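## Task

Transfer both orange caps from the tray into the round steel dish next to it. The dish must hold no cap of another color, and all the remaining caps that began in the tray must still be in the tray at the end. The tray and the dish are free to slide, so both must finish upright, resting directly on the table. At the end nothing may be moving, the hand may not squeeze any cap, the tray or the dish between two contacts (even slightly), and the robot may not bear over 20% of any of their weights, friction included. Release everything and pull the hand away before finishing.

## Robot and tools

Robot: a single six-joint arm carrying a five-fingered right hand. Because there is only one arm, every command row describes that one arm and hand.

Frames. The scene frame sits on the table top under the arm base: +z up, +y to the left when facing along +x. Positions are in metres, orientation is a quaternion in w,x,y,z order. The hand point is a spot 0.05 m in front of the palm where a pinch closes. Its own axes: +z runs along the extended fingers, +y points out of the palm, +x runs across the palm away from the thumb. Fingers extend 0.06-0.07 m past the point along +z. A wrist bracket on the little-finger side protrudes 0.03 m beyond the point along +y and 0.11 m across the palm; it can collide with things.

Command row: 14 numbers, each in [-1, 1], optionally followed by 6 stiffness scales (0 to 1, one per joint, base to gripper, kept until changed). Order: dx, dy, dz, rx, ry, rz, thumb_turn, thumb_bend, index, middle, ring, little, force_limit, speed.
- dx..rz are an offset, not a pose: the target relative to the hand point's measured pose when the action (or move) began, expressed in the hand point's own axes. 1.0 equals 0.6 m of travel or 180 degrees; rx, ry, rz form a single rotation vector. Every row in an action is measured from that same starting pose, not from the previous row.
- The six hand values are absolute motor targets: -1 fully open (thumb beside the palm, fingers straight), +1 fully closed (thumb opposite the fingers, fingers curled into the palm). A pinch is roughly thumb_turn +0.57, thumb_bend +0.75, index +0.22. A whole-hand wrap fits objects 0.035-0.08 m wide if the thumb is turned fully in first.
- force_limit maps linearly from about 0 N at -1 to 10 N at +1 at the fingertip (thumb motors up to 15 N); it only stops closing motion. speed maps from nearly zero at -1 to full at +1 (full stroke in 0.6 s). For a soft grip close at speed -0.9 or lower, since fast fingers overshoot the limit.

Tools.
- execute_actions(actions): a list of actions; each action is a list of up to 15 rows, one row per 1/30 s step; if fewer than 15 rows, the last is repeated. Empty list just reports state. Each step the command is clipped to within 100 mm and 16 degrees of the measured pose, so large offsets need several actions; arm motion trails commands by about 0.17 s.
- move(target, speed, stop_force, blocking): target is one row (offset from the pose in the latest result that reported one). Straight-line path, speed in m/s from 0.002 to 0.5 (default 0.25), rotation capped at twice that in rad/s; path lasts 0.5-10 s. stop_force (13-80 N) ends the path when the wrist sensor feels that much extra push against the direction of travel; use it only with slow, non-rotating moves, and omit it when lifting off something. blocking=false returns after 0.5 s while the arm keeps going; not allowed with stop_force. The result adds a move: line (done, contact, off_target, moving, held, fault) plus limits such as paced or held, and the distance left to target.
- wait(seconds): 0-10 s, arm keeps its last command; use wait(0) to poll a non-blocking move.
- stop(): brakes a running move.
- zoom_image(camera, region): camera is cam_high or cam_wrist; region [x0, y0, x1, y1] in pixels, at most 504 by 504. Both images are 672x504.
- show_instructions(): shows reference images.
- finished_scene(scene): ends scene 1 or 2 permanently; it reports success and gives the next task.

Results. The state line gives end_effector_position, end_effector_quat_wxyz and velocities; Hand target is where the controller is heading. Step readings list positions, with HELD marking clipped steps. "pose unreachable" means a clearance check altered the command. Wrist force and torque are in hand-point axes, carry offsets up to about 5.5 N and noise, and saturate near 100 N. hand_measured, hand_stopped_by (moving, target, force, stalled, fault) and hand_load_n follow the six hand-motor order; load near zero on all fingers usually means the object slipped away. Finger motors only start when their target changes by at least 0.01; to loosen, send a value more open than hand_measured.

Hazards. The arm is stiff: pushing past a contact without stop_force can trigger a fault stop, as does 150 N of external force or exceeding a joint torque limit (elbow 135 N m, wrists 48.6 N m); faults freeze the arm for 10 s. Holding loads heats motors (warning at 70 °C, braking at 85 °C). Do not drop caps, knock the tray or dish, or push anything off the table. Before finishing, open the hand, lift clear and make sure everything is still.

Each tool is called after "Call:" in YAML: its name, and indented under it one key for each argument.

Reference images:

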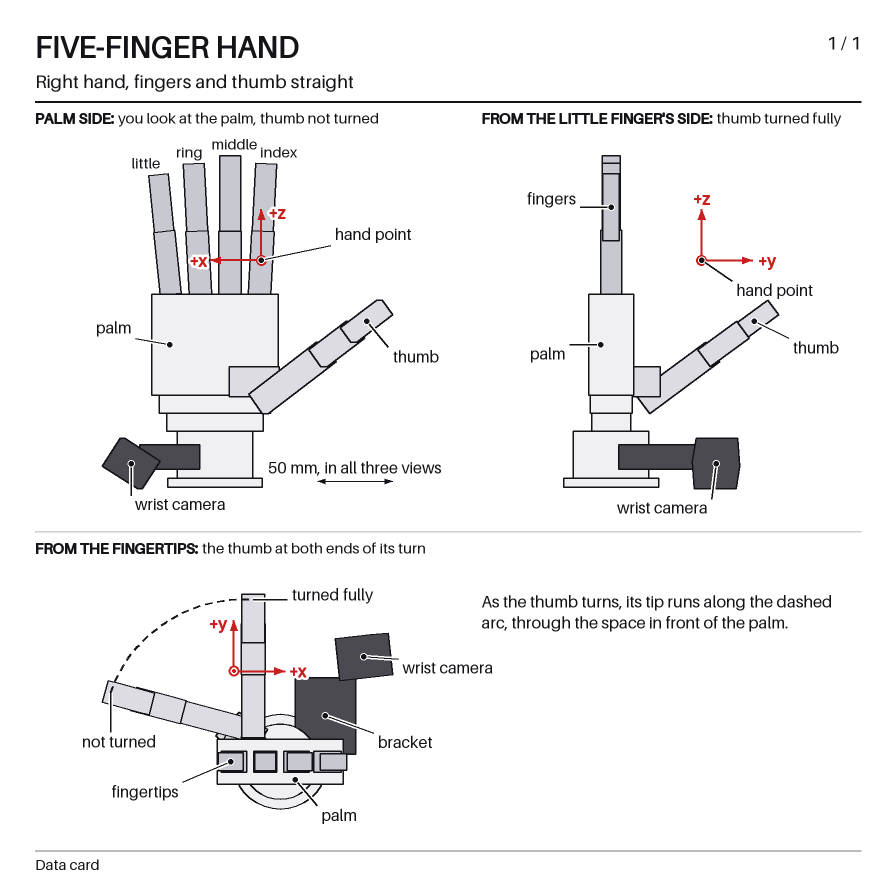

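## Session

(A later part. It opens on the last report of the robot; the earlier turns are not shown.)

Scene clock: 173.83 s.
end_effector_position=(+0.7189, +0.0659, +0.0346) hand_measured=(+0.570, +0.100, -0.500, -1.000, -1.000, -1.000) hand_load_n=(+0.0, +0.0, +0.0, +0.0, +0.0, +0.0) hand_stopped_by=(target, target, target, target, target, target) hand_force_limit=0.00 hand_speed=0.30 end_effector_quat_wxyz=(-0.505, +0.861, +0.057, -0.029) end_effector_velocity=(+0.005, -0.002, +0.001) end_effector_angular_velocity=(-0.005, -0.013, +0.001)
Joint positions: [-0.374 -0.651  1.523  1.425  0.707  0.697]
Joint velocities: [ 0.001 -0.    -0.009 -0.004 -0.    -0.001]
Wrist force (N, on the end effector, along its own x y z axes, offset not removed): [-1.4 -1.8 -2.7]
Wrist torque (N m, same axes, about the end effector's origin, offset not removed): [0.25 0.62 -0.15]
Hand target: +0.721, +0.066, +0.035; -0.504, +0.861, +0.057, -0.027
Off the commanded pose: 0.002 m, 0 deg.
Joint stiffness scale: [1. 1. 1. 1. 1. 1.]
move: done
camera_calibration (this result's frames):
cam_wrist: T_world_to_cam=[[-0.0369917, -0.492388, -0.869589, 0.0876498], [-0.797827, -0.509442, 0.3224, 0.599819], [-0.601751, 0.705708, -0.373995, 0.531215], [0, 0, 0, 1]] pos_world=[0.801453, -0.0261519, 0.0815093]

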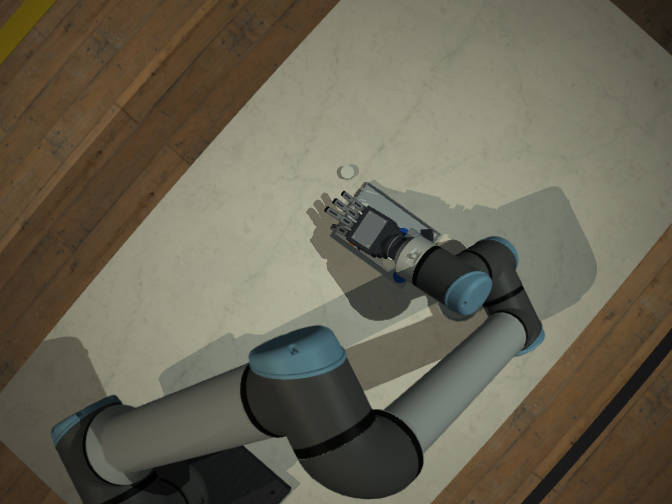

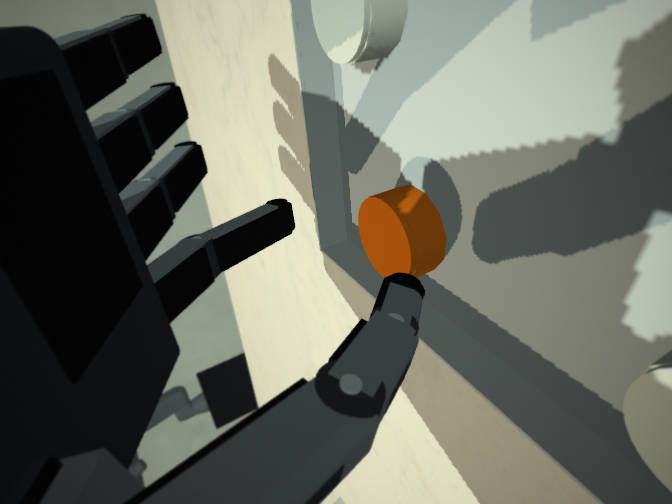

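Call:
move:
  target: [0.0073, 0.0232, 0.012, 0, 0, 0, 0.57, 0.1, -0.5, -1, -1, -1, 0.0, 0.3]
  speed: 0.03

Scene clock: 180.83 s.
end_effector_position=(+0.7220, +0.0653, +0.0232) hand_measured=(+0.570, +0.100, -0.500, -1.000, -1.000, -1.000) hand_load_n=(+0.0, +0.0, +5.0, +0.0, +0.0, +0.0) hand_stopped_by=(target, target, target, target, target, target) hand_force_limit=0.00 hand_speed=0.30 end_effector_quat_wxyz=(-0.506, +0.860, +0.055, -0.029) end_effector_velocity=(+0.006, +0.001, +0.002) end_effector_angular_velocity=(-0.003, -0.009, -0.000)
Joint positions: [-0.374 -0.633  1.513  1.418  0.705  0.698]
Joint velocities: [ 0.003 -0.    -0.011 -0.    -0.003  0.004]
Wrist force (N, on the end effector, along its own x y z axes, offset not removed): [-1.3 -6.1 -5.6]
Wrist torque (N m, same axes, about the end effector's origin, offset not removed): [0.91 0.05 0.10]
Hand target: +0.723, +0.066, +0.019; -0.505, +0.861, +0.057, -0.029
Off the commanded pose: 0.005 m, 0 deg.
Joint stiffness scale: [1. 1. 1. 1. 1. 1.]
move: off_target
camera_calibration (this result's frames):
cam_wrist: T_world_to_cam=[[-0.0398188, -0.490871, -0.870322, 0.0795111], [-0.798053, -0.508506, 0.323315, 0.605635], [-0.60127, 0.707437, -0.371493, 0.528772], [0, 0, 0, 1]] pos_world=[0.80443, -0.0270742, 0.0698243]

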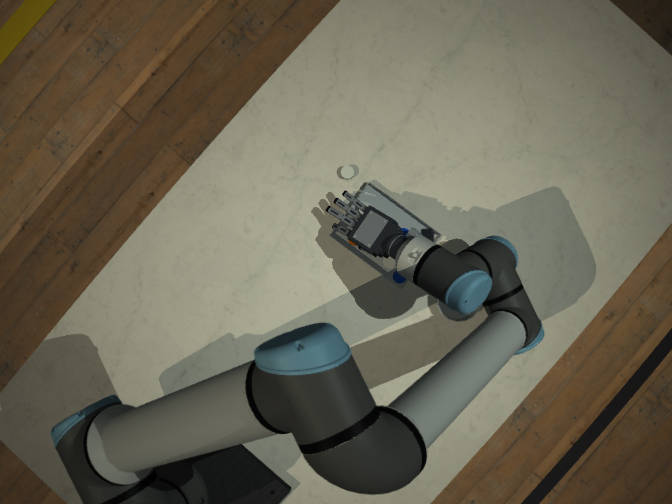

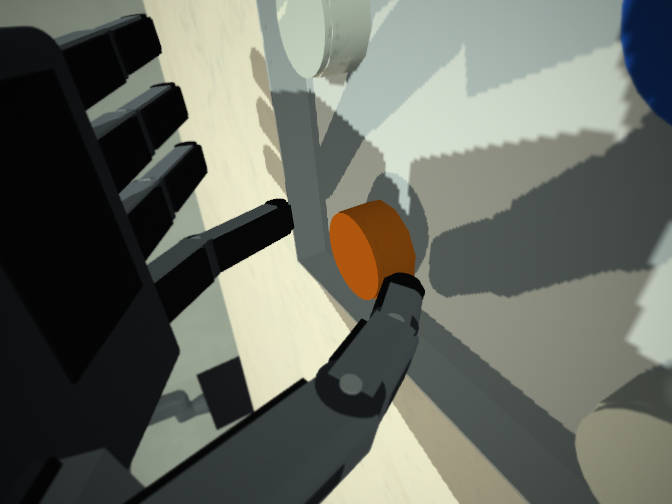

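Call:
move:
  target: [0, -0.0116, -0.0065, 0, 0, 0, 0.57, 0.1, -0.5, -1, -1, -1, 0.0, 0.3]
  speed: 0.03

Call:
execute_actions:
  actions:
    - [[0,0,0,0,0,0, 0.57, 0.1, -0.3, -1, -1, -1, 0.0, -0.3]]
    - [[0,0,0,0,0,0, 0.57, 0.1, -0.3, -1, -1, -1, 0.0, -0.3]]

Scene clock: 185.17 s.
end_effector_position=(+0.7233, +0.0651, +0.0309) hand_measured=(+0.570, +0.100, -0.500, -1.000, -1.000, -1.000) hand_load_n=(+0.0, +0.0, +0.0, +0.0, +0.0, +0.0) hand_stopped_by=(target, target, target, target, target, target) hand_force_limit=0.00 hand_speed=0.30 end_effector_quat_wxyz=(-0.505, +0.861, +0.056, -0.028) end_effector_velocity=(-0.000, -0.000, +0.001) end_effector_angular_velocity=(+0.002, +0.002, -0.001)
Joint positions: [-0.373 -0.642  1.512  1.425  0.704  0.699]
Joint velocities: [-0.001 -0.     0.     0.003 -0.001 -0.   ]
Wrist force (N, on the end effector, along its own x y z axes, offset not removed): [-4.1 -0.8 -1.0]
Wrist torque (N m, same axes, about the end effector's origin, offset not removed): [0.29 0.84 -0.22]
Hand target: +0.722, +0.065, +0.031; -0.506, +0.860, +0.055, -0.029
Off the commanded pose: 0.001 m, 0 deg.
Joint stiffness scale: [1. 1. 1. 1. 1. 1.]
move: done
camera_calibration (this result's frames):
cam_wrist: T_world_to_cam=[[-0.0374844, -0.491778, -0.869913, 0.08454], [-0.798703, -0.508424, 0.321837, 0.604692], [-0.600557, 0.706866, -0.373726, 0.532109], [0, 0, 0, 1]] pos_world=[0.8057, -0.0271145, 0.077793]

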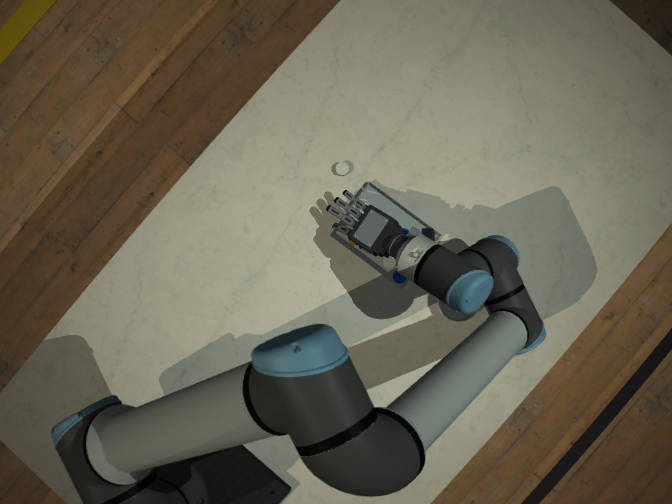

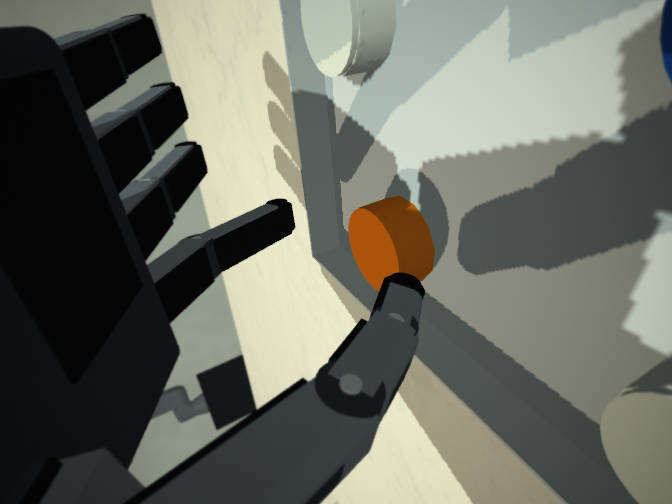

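Scene clock: 186.17 s.
end_effector_position=(+0.7233, +0.0651, +0.0309) hand_measured=(+0.570, +0.100, -0.300, -1.000, -1.000, -1.000) hand_load_n=(+0.0, +0.0, +0.0, +0.0, +0.0, +0.0) hand_stopped_by=(target, target, target, target, target, target) hand_force_limit=0.00 hand_speed=-0.30 end_effector_quat_wxyz=(-0.505, +0.861, +0.056, -0.028) end_effector_velocity=(+0.000, -0.000, +0.001) end_effector_angular_velocity=(+0.002, -0.000, -0.003)
Joint positions: [-0.373 -0.642  1.512  1.425  0.704  0.699]
Joint velocities: [-0.001 -0.     0.     0.001 -0.002  0.   ]
Wrist force (N, on the end effector, along its own x y z axes, offset not removed): [0.0 1.8 -2.5]
Wrist torque (N m, same axes, about the end effector's origin, offset not removed): [0.91 0.32 0.17]
Hand target: +0.723, +0.065, +0.031; -0.505, +0.861, +0.056, -0.028
Off the commanded pose: 0.000 m, 0 deg.
Joint stiffness scale: [1. 1. 1. 1. 1. 1.]
Step readings (end_effector_position; steps 1 to 15: 1st action; 16 to 30: 2nd action):
0: (+0.7233, +0.0651, +0.0309)
1: (+0.7233, +0.0651, +0.0309)
2: (+0.7233, +0.0651, +0.0309)
4: (+0.7233, +0.0651, +0.0309)
8: (+0.7233, +0.0651, +0.0309)
15: (+0.7233, +0.0651, +0.0309)
16: (+0.7233, +0.0651, +0.0309)
17: (+0.7233, +0.0651, +0.0309)
19: (+0.7233, +0.0651, +0.0309)
23: (+0.7233, +0.0651, +0.0309)
30: end_effector_position above
camera_calibration (this result's frames):
cam_wrist: T_world_to_cam=[[-0.0375477, -0.491752, -0.869926, 0.0846003], [-0.798679, -0.508434, 0.32188, 0.604665], [-0.600584, 0.706877, -0.373661, 0.532125], [0, 0, 0, 1]] pos_world=[0.805696, -0.0271126, 0.0778008]

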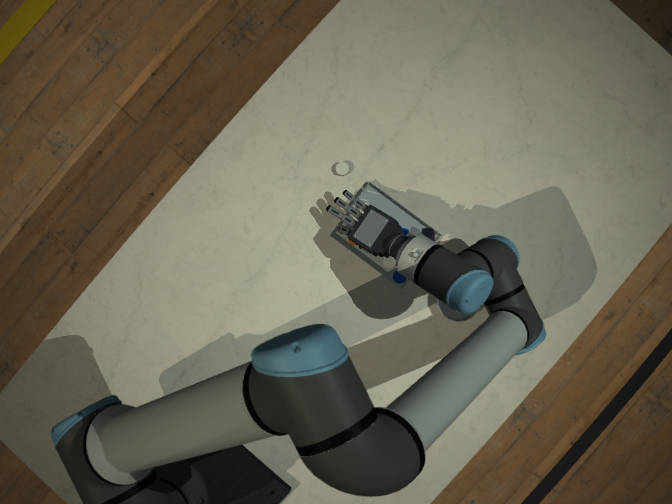

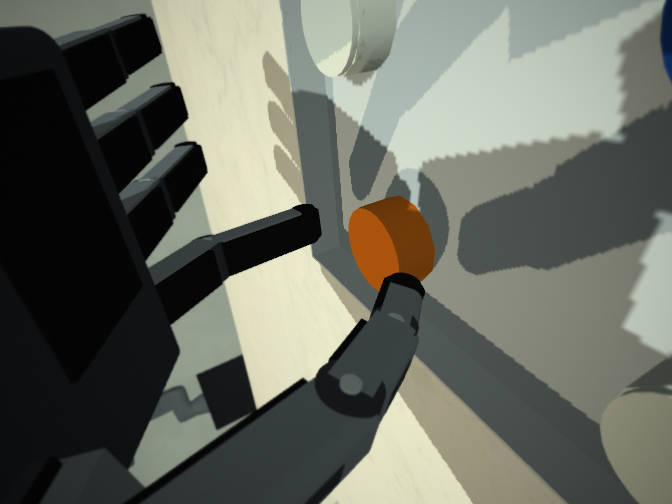

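Call:
move:
  target: [0, 0.0203, 0.0114, 0, 0, 0, 0.57, 0.1, -0.3, -1, -1, -1, 0.0, -0.3]
  speed: 0.03

Scene clock: 189.67 s.
end_effector_position=(+0.7222, +0.0655, +0.0179) hand_measured=(+0.570, +0.100, -0.300, -1.000, -1.000, -1.000) hand_load_n=(+1.0, -1.0, +0.0, +0.0, +0.0, +0.0) hand_stopped_by=(target, target, target, target, target, target) hand_force_limit=0.00 hand_speed=-0.30 end_effector_quat_wxyz=(-0.506, +0.860, +0.055, -0.030) end_effector_velocity=(+0.000, +0.001, -0.000) end_effector_angular_velocity=(-0.001, -0.001, +0.000)
Joint positions: [-0.373 -0.626  1.511  1.413  0.704  0.699]
Joint velocities: [ 0.001 -0.    -0.    -0.002 -0.     0.002]
Wrist force (N, on the end effector, along its own x y z axes, offset not removed): [0.3 -5.5 -2.4]
Wrist torque (N m, same axes, about the end effector's origin, offset not removed): [-0.08 0.12 0.08]
Hand target: +0.723, +0.065, +0.017; -0.505, +0.861, +0.056, -0.028
Off the commanded pose: 0.002 m, 0 deg.
Joint stiffness scale: [1. 1. 1. 1. 1. 1.]
move: done
camera_calibration (this result's frames):
cam_wrist: T_world_to_cam=[[-0.0401765, -0.490663, -0.870423, 0.0752738], [-0.797714, -0.508826, 0.323649, 0.607462], [-0.601696, 0.707352, -0.370966, 0.527032], [0, 0, 0, 1]] pos_world=[0.804718, -0.0267704, 0.0644264]

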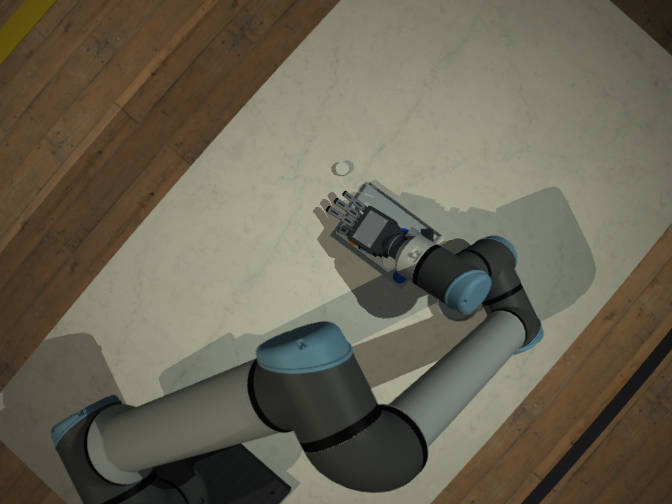

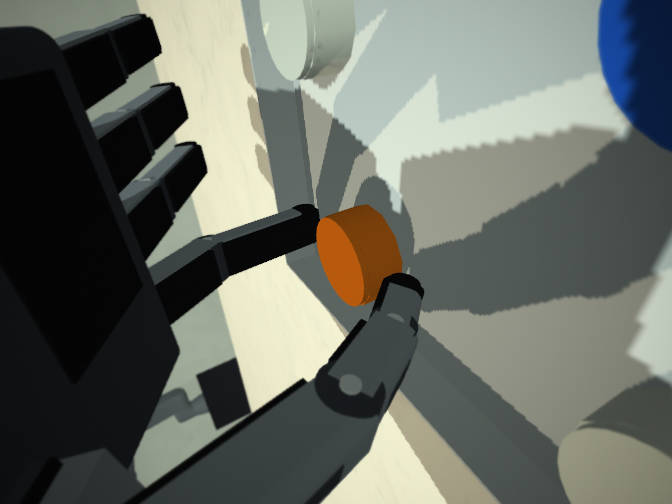

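Call:
execute_actions:
  actions:
    - [[0,0,0,0,0,0, 0.57, 0.6, 0.2, -1, -1, -1, -0.3, -0.6]]
    - [[0,0,0,0,0,0, 0.57, 0.6, 0.2, -1, -1, -1, -0.3, -0.6]]
    - [[0,0,0,0,0,0, 0.57, 0.6, 0.2, -1, -1, -1, -0.3, -0.6]]

Scene clock: 193.90 s.
end_effector_position=(+0.7221, +0.0656, +0.0181) hand_measured=(+0.570, +0.286, -0.082, -1.000, -1.000, -1.000) hand_load_n=(+0.0, +5.0, +6.0, +0.0, +0.0, +0.0) hand_stopped_by=(target, force, force, target, target, target) hand_force_limit=-0.30 hand_speed=-0.60 end_effector_quat_wxyz=(-0.506, +0.860, +0.055, -0.030) end_effector_velocity=(+0.000, +0.001, +0.000) end_effector_angular_velocity=(+0.000, +0.001, -0.000)
Joint positions: [-0.373 -0.626  1.511  1.414  0.704  0.699]
Joint velocities: [ 0.001 -0.     0.    -0.001 -0.001  0.001]
Wrist force (N, on the end effector, along its own x y z axes, offset not removed): [-1.8 -4.7 -5.9]
Wrist torque (N m, same axes, about the end effector's origin, offset not removed): [0.19 0.75 -0.15]
Hand target: +0.722, +0.066, +0.018; -0.506, +0.860, +0.055, -0.030
Off the commanded pose: 0.000 m, 0 deg.
Joint stiffness scale: [1. 1. 1. 1. 1. 1.]
Step readings (end_effector_position; steps 1 to 15: 1st action; 16 to 30: 2nd action; 31 to 45: 3rd action):
0: (+0.7222, +0.0655, +0.0178)
1: (+0.7222, +0.0655, +0.0178)
2: (+0.7222, +0.0655, +0.0178)
4: (+0.7222, +0.0655, +0.0178)
8: (+0.7222, +0.0655, +0.0178)
15: (+0.7222, +0.0656, +0.0180)
16: (+0.7222, +0.0656, +0.0180)
17: (+0.7222, +0.0656, +0.0180)
19: (+0.7222, +0.0656, +0.0180)
23: (+0.7222, +0.0656, +0.0181)
30: (+0.7221, +0.0656, +0.0181)
31: (+0.7221, +0.0656, +0.0181)
32: (+0.7221, +0.0656, +0.0181)
34: (+0.7221, +0.0656, +0.0181)
38: (+0.7221, +0.0656, +0.0181)
45: end_effector_position above
camera_calibration (this result's frames):
cam_wrist: T_world_to_cam=[[-0.0407408, -0.490408, -0.87054, 0.0758414], [-0.797523, -0.508899, 0.324006, 0.607234], [-0.601912, 0.707476, -0.370379, 0.527181], [0, 0, 0, 1]] pos_world=[0.804689, -0.0267535, 0.0645322]

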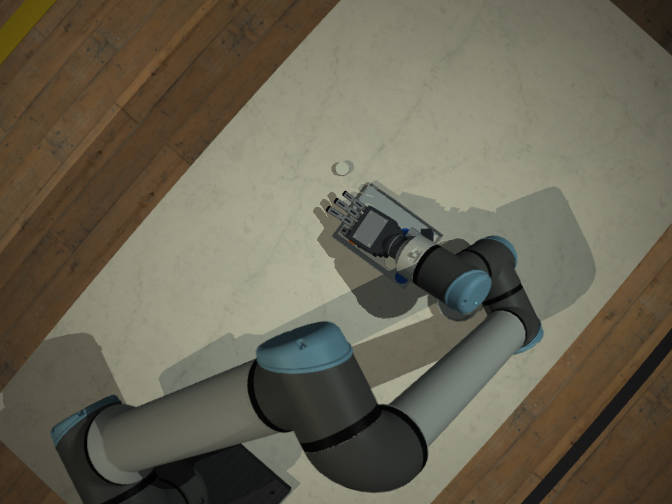

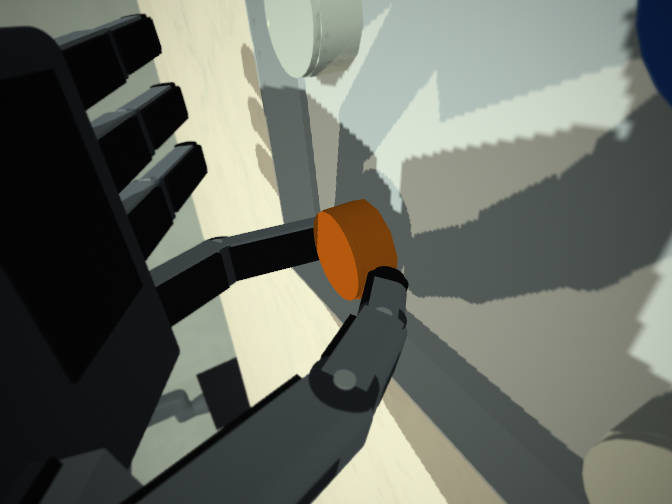

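Call:
move:
  target: [0.0015, -0.116, -0.065, 0, 0, 0, 0.57, 0.6, 0.2, -1, -1, -1, -0.3, -0.6]
  speed: 0.08

Scene clock: 201.33 s.
end_effector_position=(+0.7244, +0.0650, +0.0984) hand_measured=(+0.570, +0.286, -0.082, -1.000, -1.000, -1.000) hand_load_n=(+0.0, +5.0, +6.5, +0.0, +0.0, +0.0) hand_stopped_by=(target, force, force, target, target, target) hand_force_limit=-0.30 hand_speed=-0.60 end_effector_quat_wxyz=(-0.505, +0.861, +0.056, -0.028) end_effector_velocity=(-0.001, +0.000, +0.001) end_effector_angular_velocity=(+0.002, +0.007, +0.000)
Joint positions: [-0.373 -0.723  1.517  1.501  0.704  0.699]
Joint velocities: [-0.     0.     0.002  0.006  0.001 -0.   ]
Wrist force (N, on the end effector, along its own x y z axes, offset not removed): [2.3 -0.1 0.2]
Wrist torque (N m, same axes, about the end effector's origin, offset not removed): [0.30 -0.20 0.42]
Hand target: +0.723, +0.066, +0.098; -0.506, +0.860, +0.055, -0.030
Off the commanded pose: 0.002 m, 0 deg.
Joint stiffness scale: [1. 1. 1. 1. 1. 1.]
move: done
camera_calibration (this result's frames):
cam_wrist: T_world_to_cam=[[-0.0368864, -0.492004, -0.869811, 0.142799], [-0.798938, -0.508324, 0.321412, 0.583995], [-0.600282, 0.70678, -0.374331, 0.557953], [0, 0, 0, 1]] pos_world=[0.806772, -0.0272341, 0.145364]

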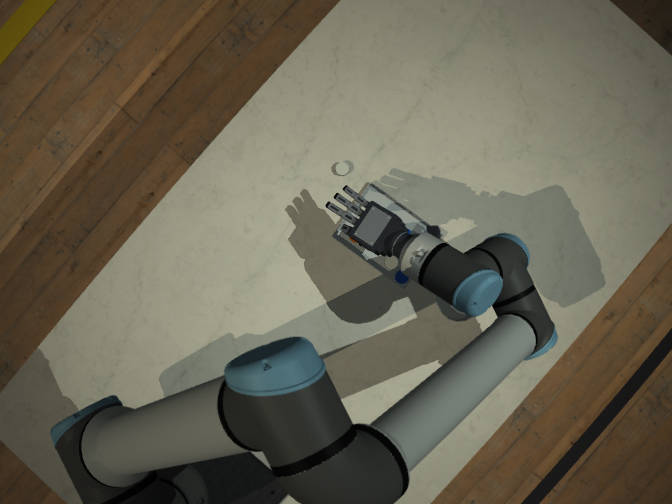

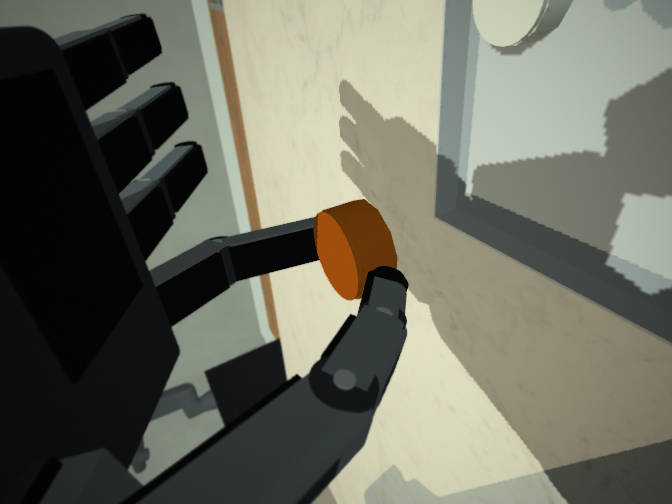

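Call:
move:
  target: [-0.0215, 0.2285, -0.3787, 0, 0, 0, 0.57, 0.6, 0.2, -1, -1, -1, -0.3, -0.6]
  speed: 0.15

Scene clock: 213.20 s.
end_effector_position=(+0.7441, -0.1995, +0.0900) hand_measured=(+0.570, +0.286, -0.082, -1.000, -1.000, -1.000) hand_load_n=(+0.0, +5.0, +6.5, +0.0, +0.0, +0.0) hand_stopped_by=(target, force, force, target, target, target) hand_force_limit=-0.30 hand_speed=-0.60 end_effector_quat_wxyz=(-0.505, +0.861, +0.054, -0.028) end_effector_velocity=(+0.002, -0.004, +0.003) end_effector_angular_velocity=(-0.002, -0.003, +0.002)
Joint positions: [-0.641 -0.588  1.282  1.778  0.897  0.446]
Joint velocities: [-0.002  0.    -0.009  0.008  0.003 -0.004]
Wrist force (N, on the end effector, along its own x y z axes, offset not removed): [0.7 -1.1 -4.9]
Wrist torque (N m, same axes, about the end effector's origin, offset not removed): [0.52 0.31 0.11]
Hand target: +0.745, -0.200, +0.090; -0.505, +0.861, +0.056, -0.028
Off the commanded pose: 0.001 m, 0 deg.
Joint stiffness scale: [1. 1. 1. 1. 1. 1.]
move: done
camera_calibration (this result's frames):
cam_wrist: T_world_to_cam=[[-0.0397254, -0.49138, -0.870039, 0.00840406], [-0.800273, -0.505737, 0.32217, 0.469342], [-0.598319, 0.709067, -0.373148, 0.752443], [0, 0, 0, 1]] pos_world=[0.826137, -0.292039, 0.136876]

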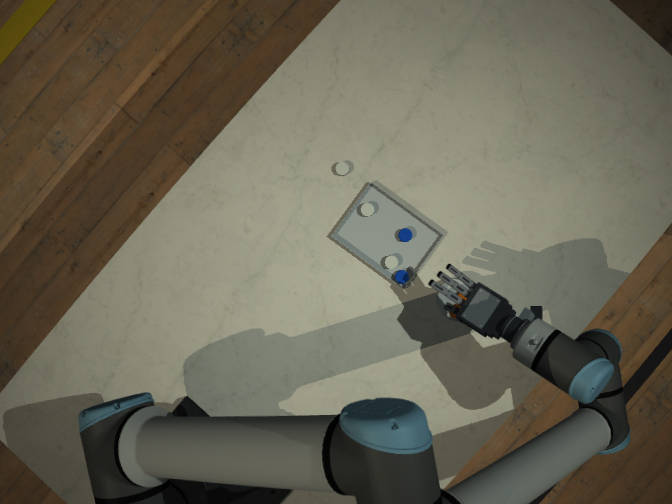

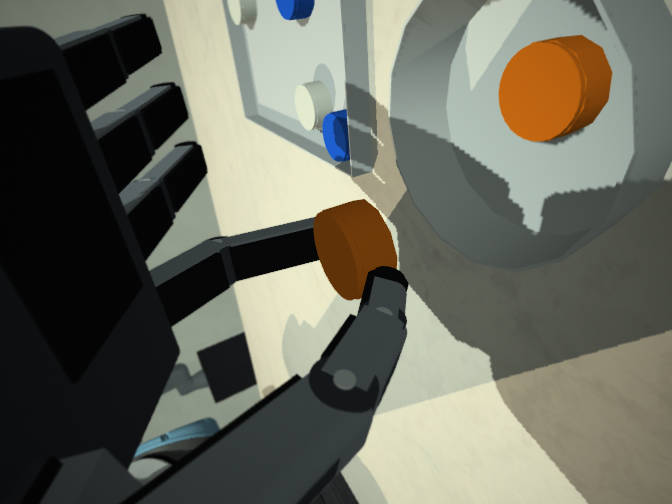

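Call:
move:
  target: [0.0132, 0.0813, 0.0388, 0, 0, 0, 0.57, 0.6, 0.2, -1, -1, -1, -0.3, -0.6]
  speed: 0.06

Scene clock: 221.10 s.
end_effector_position=(+0.7506, -0.2026, +0.0356) hand_measured=(+0.570, +0.286, -0.082, -1.000, -1.000, -1.000) hand_load_n=(+0.0, +5.0, +6.5, +0.0, +0.0, +0.0) hand_stopped_by=(target, force, force, target, target, target) hand_force_limit=-0.30 hand_speed=-0.60 end_effector_quat_wxyz=(-0.507, +0.860, +0.054, -0.029) end_effector_velocity=(+0.004, -0.002, +0.001) end_effector_angular_velocity=(-0.007, -0.010, +0.000)
Joint positions: [-0.639 -0.515  1.251  1.74   0.895  0.448]
Joint velocities: [ 0.001  0.    -0.01  -0.002 -0.001 -0.   ]
Wrist force (N, on the end effector, along its own x y z axes, offset not removed): [-1.5 0.4 -4.6]
Wrist torque (N m, same axes, about the end effector's origin, offset not removed): [0.78 0.51 -0.09]
Hand target: +0.753, -0.202, +0.036; -0.505, +0.861, +0.054, -0.028
Off the commanded pose: 0.002 m, 0 deg.
Joint stiffness scale: [1. 1. 1. 1. 1. 1.]
move: done
camera_calibration (this result's frames):
cam_wrist: T_world_to_cam=[[-0.0423621, -0.489301, -0.871085, -0.037801], [-0.799689, -0.506041, 0.323141, 0.490028], [-0.598918, 0.710286, -0.369852, 0.738898], [0, 0, 0, 1]] pos_world=[0.832808, -0.295351, 0.082007]

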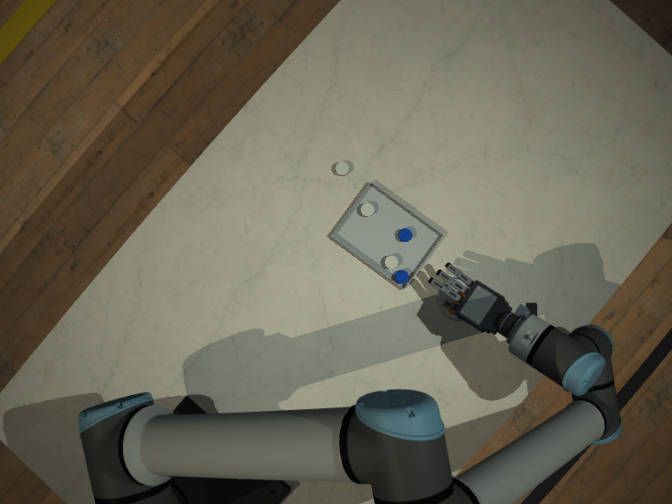

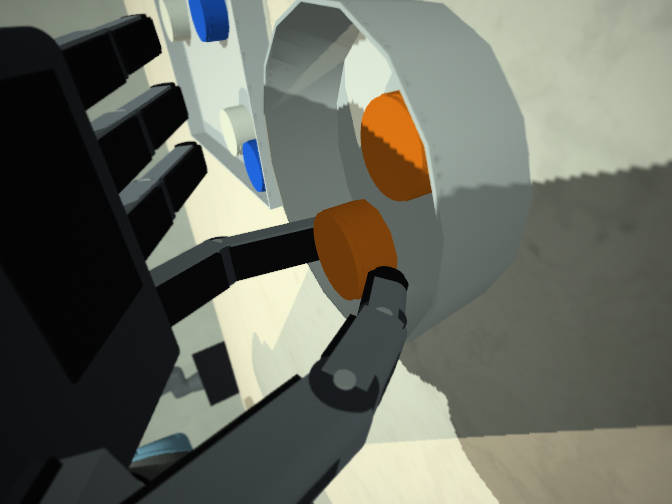

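Call:
move:
  target: [0.012, 0.0, 0.0, 0, 0, 0, 0.57, 0.6, 0.2, -1, -1, -1, -0.3, -0.6]
  speed: 0.03

Call:
execute_actions:
  actions:
    - [[0,0,0,0,0,0, 0.57, 0.15, -0.35, -1, -1, -1, -0.3, 0.0]]
    - [[0,0,0,0,0,0, 0.57, 0.15, -0.35, -1, -1, -1, -0.3, 0.0]]

Call:
move:
  target: [0.002, -0.16, -0.09, 0, 0, 0, 0.57, 0.15, -0.35, -1, -1, -1, -0.3, 0.0]
  speed: 0.1

Scene clock: 225.77 s.
end_effector_position=(+0.7561, -0.2024, +0.0356) hand_measured=(+0.570, +0.286, -0.082, -1.000, -1.000, -1.000) hand_load_n=(+0.0, +5.0, +6.5, +0.0, +0.0, +0.0) hand_stopped_by=(target, force, force, target, target, target) hand_force_limit=-0.30 hand_speed=-0.60 end_effector_quat_wxyz=(-0.507, +0.860, +0.054, -0.029) end_effector_velocity=(+0.002, +0.001, +0.001) end_effector_angular_velocity=(+0.001, +0.002, +0.002)
Joint positions: [-0.635 -0.509  1.237  1.746  0.892  0.451]
Joint velocities: [ 0.003  0.002 -0.004  0.004 -0.     0.001]
Wrist force (N, on the end effector, along its own x y z axes, offset not removed): [-0.2 2.5 0.4]
Wrist torque (N m, same axes, about the end effector's origin, offset not removed): [0.75 0.40 0.24]
Hand target: +0.758, -0.202, +0.036; -0.507, +0.860, +0.054, -0.029
Off the commanded pose: 0.002 m, 0 deg.
Joint stiffness scale: [1. 1. 1. 1. 1. 1.]
move: done
camera_calibration (this result's frames):
cam_wrist: T_world_to_cam=[[-0.0422999, -0.489101, -0.871201, -0.0374552], [-0.799691, -0.50614, 0.32298, 0.494486], [-0.59892, 0.710353, -0.36972, 0.741994], [0, 0, 0, 1]] pos_world=[0.838247, -0.295118, 0.0819899]

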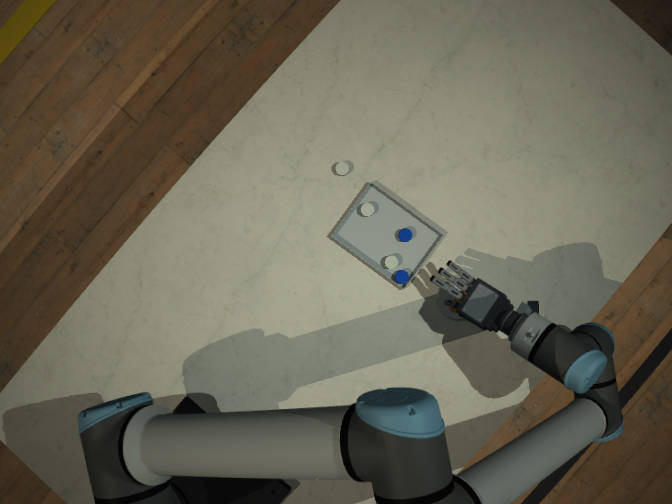

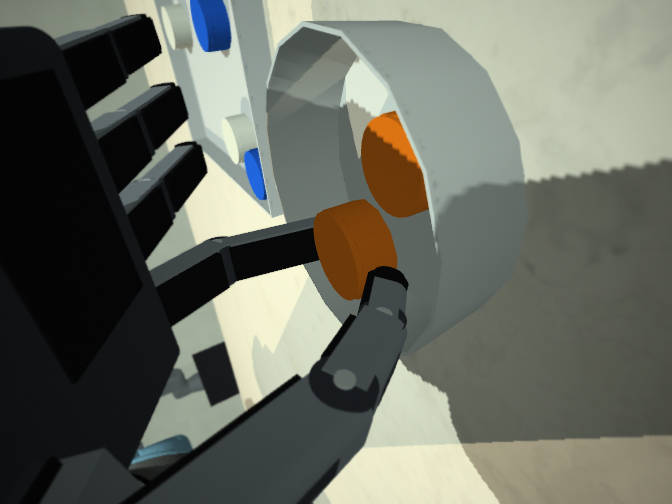

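Scene clock: 226.77 s.
end_effector_position=(+0.7562, -0.2024, +0.0357) hand_measured=(+0.570, +0.150, -0.350, -1.000, -1.000, -1.000) hand_load_n=(+0.0, +0.0, +0.0, +0.0, +0.0, +0.0) hand_stopped_by=(target, target, target, target, target, target) hand_force_limit=-0.30 hand_speed=0.00 end_effector_quat_wxyz=(-0.507, +0.860, +0.054, -0.029) end_effector_velocity=(-0.000, -0.000, -0.000) end_effector_angular_velocity=(-0.001, +0.002, +0.000)
Joint positions: [-0.635 -0.509  1.236  1.746  0.892  0.451]
Joint velocities: [-0.     0.     0.    -0.     0.001  0.002]
Wrist force (N, on the end effector, along its own x y z axes, offset not removed): [0.4 0.3 0.0]
Wrist torque (N m, same axes, about the end effector's origin, offset not removed): [0.40 0.17 0.13]
Hand target: +0.756, -0.202, +0.036; -0.507, +0.860, +0.054, -0.029
Off the commanded pose: 0.000 m, 0 deg.
Joint stiffness scale: [1. 1. 1. 1. 1. 1.]
Step readings (end_effector_position; steps 1 to 15: 1st action; 16 to 30: 2nd action):
0: (+0.7561, -0.2024, +0.0356)
1: (+0.7561, -0.2024, +0.0356)
2: (+0.7562, -0.2024, +0.0357)
4: (+0.7562, -0.2024, +0.0357)
8: (+0.7562, -0.2024, +0.0357)
15: (+0.7562, -0.2024, +0.0357)
16: (+0.7562, -0.2024, +0.0357)
17: (+0.7562, -0.2024, +0.0357)
19: (+0.7562, -0.2024, +0.0357)
23: (+0.7562, -0.2024, +0.0357)
30: end_effector_position above
camera_calibration (this result's frames):
cam_wrist: T_world_to_cam=[[-0.0423587, -0.48907, -0.871216, -0.0373562], [-0.799696, -0.50612, 0.322999, 0.494536], [-0.598909, 0.710389, -0.369669, 0.742055], [0, 0, 0, 1]] pos_world=[0.83832, -0.295123, 0.0820343]

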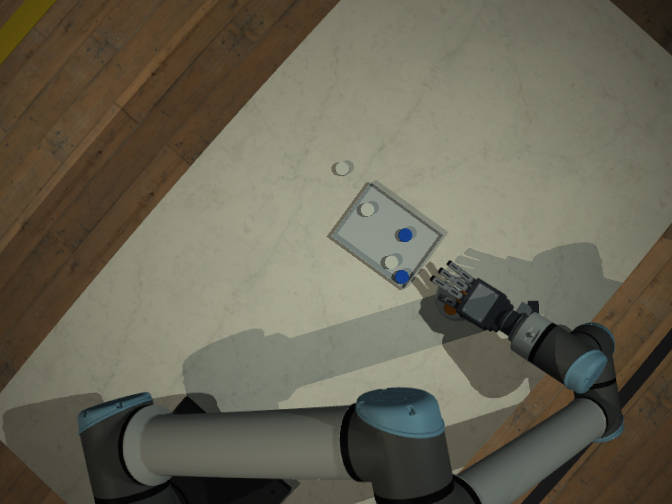

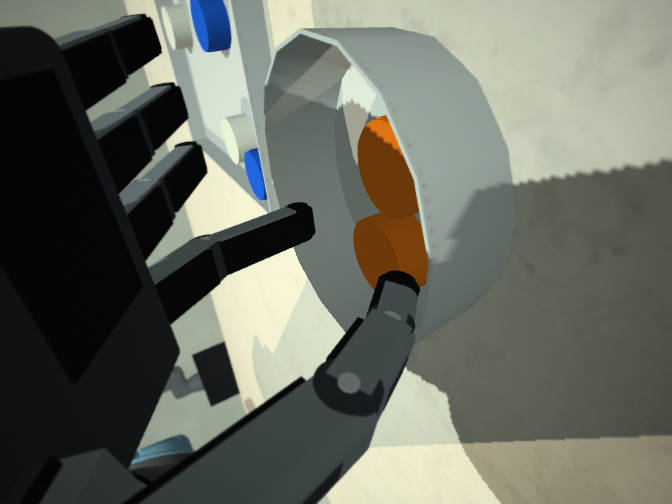

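Scene clock: 228.40 s.
end_effector_position=(+0.7577, -0.2030, +0.1465) hand_measured=(+0.570, +0.150, -0.350, -1.000, -1.000, -1.000) hand_load_n=(+0.0, +0.0, +0.0, +0.0, +0.0, +0.0) hand_stopped_by=(target, target, target, target, target, target) hand_force_limit=-0.30 hand_speed=0.00 end_effector_quat_wxyz=(-0.506, +0.861, +0.054, -0.028) end_effector_velocity=(-0.001, +0.000, +0.002) end_effector_angular_velocity=(+0.004, +0.005, +0.001)
Joint positions: [-0.635 -0.627  1.241  1.856  0.892  0.451]
Joint velocities: [ 0.    -0.    -0.     0.007  0.001 -0.   ]
Wrist force (N, on the end effector, along its own x y z axes, offset not removed): [1.3 -2.3 -0.2]
Wrist torque (N m, same axes, about the end effector's origin, offset not removed): [0.05 -0.05 0.02]
Hand target: +0.757, -0.203, +0.146; -0.507, +0.860, +0.054, -0.029
Off the commanded pose: 0.001 m, 0 deg.
Joint stiffness scale: [1. 1. 1. 1. 1. 1.]
move: done
camera_calibration (this result's frames):
cam_wrist: T_world_to_cam=[[-0.0397995, -0.491029, -0.870234, 0.0564869], [-0.800632, -0.505408, 0.321793, 0.460741], [-0.597833, 0.709544, -0.373019, 0.783888], [0, 0, 0, 1]] pos_world=[0.839767, -0.295604, 0.193298]

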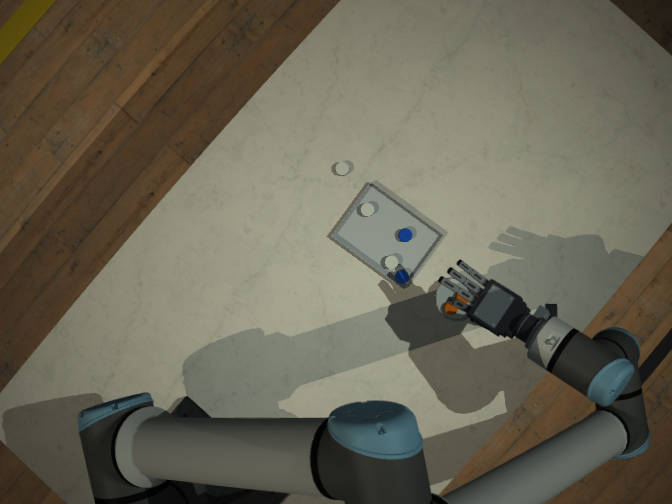

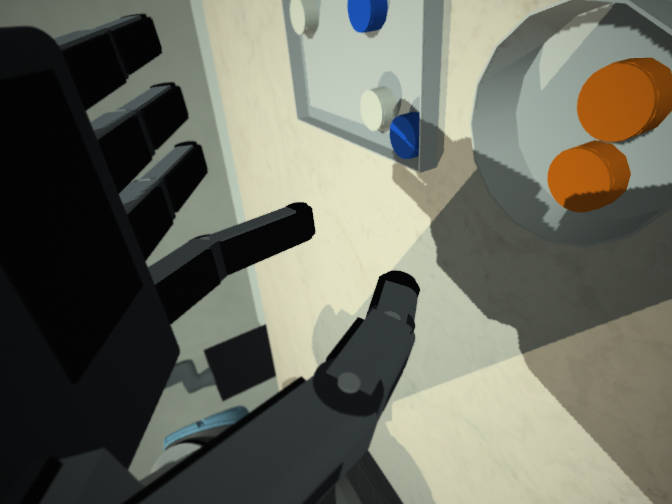

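Both caps are in the dish and the hand is clear.

Call:
finished_scene:
  scene: 1

The scene is finished: the task was done.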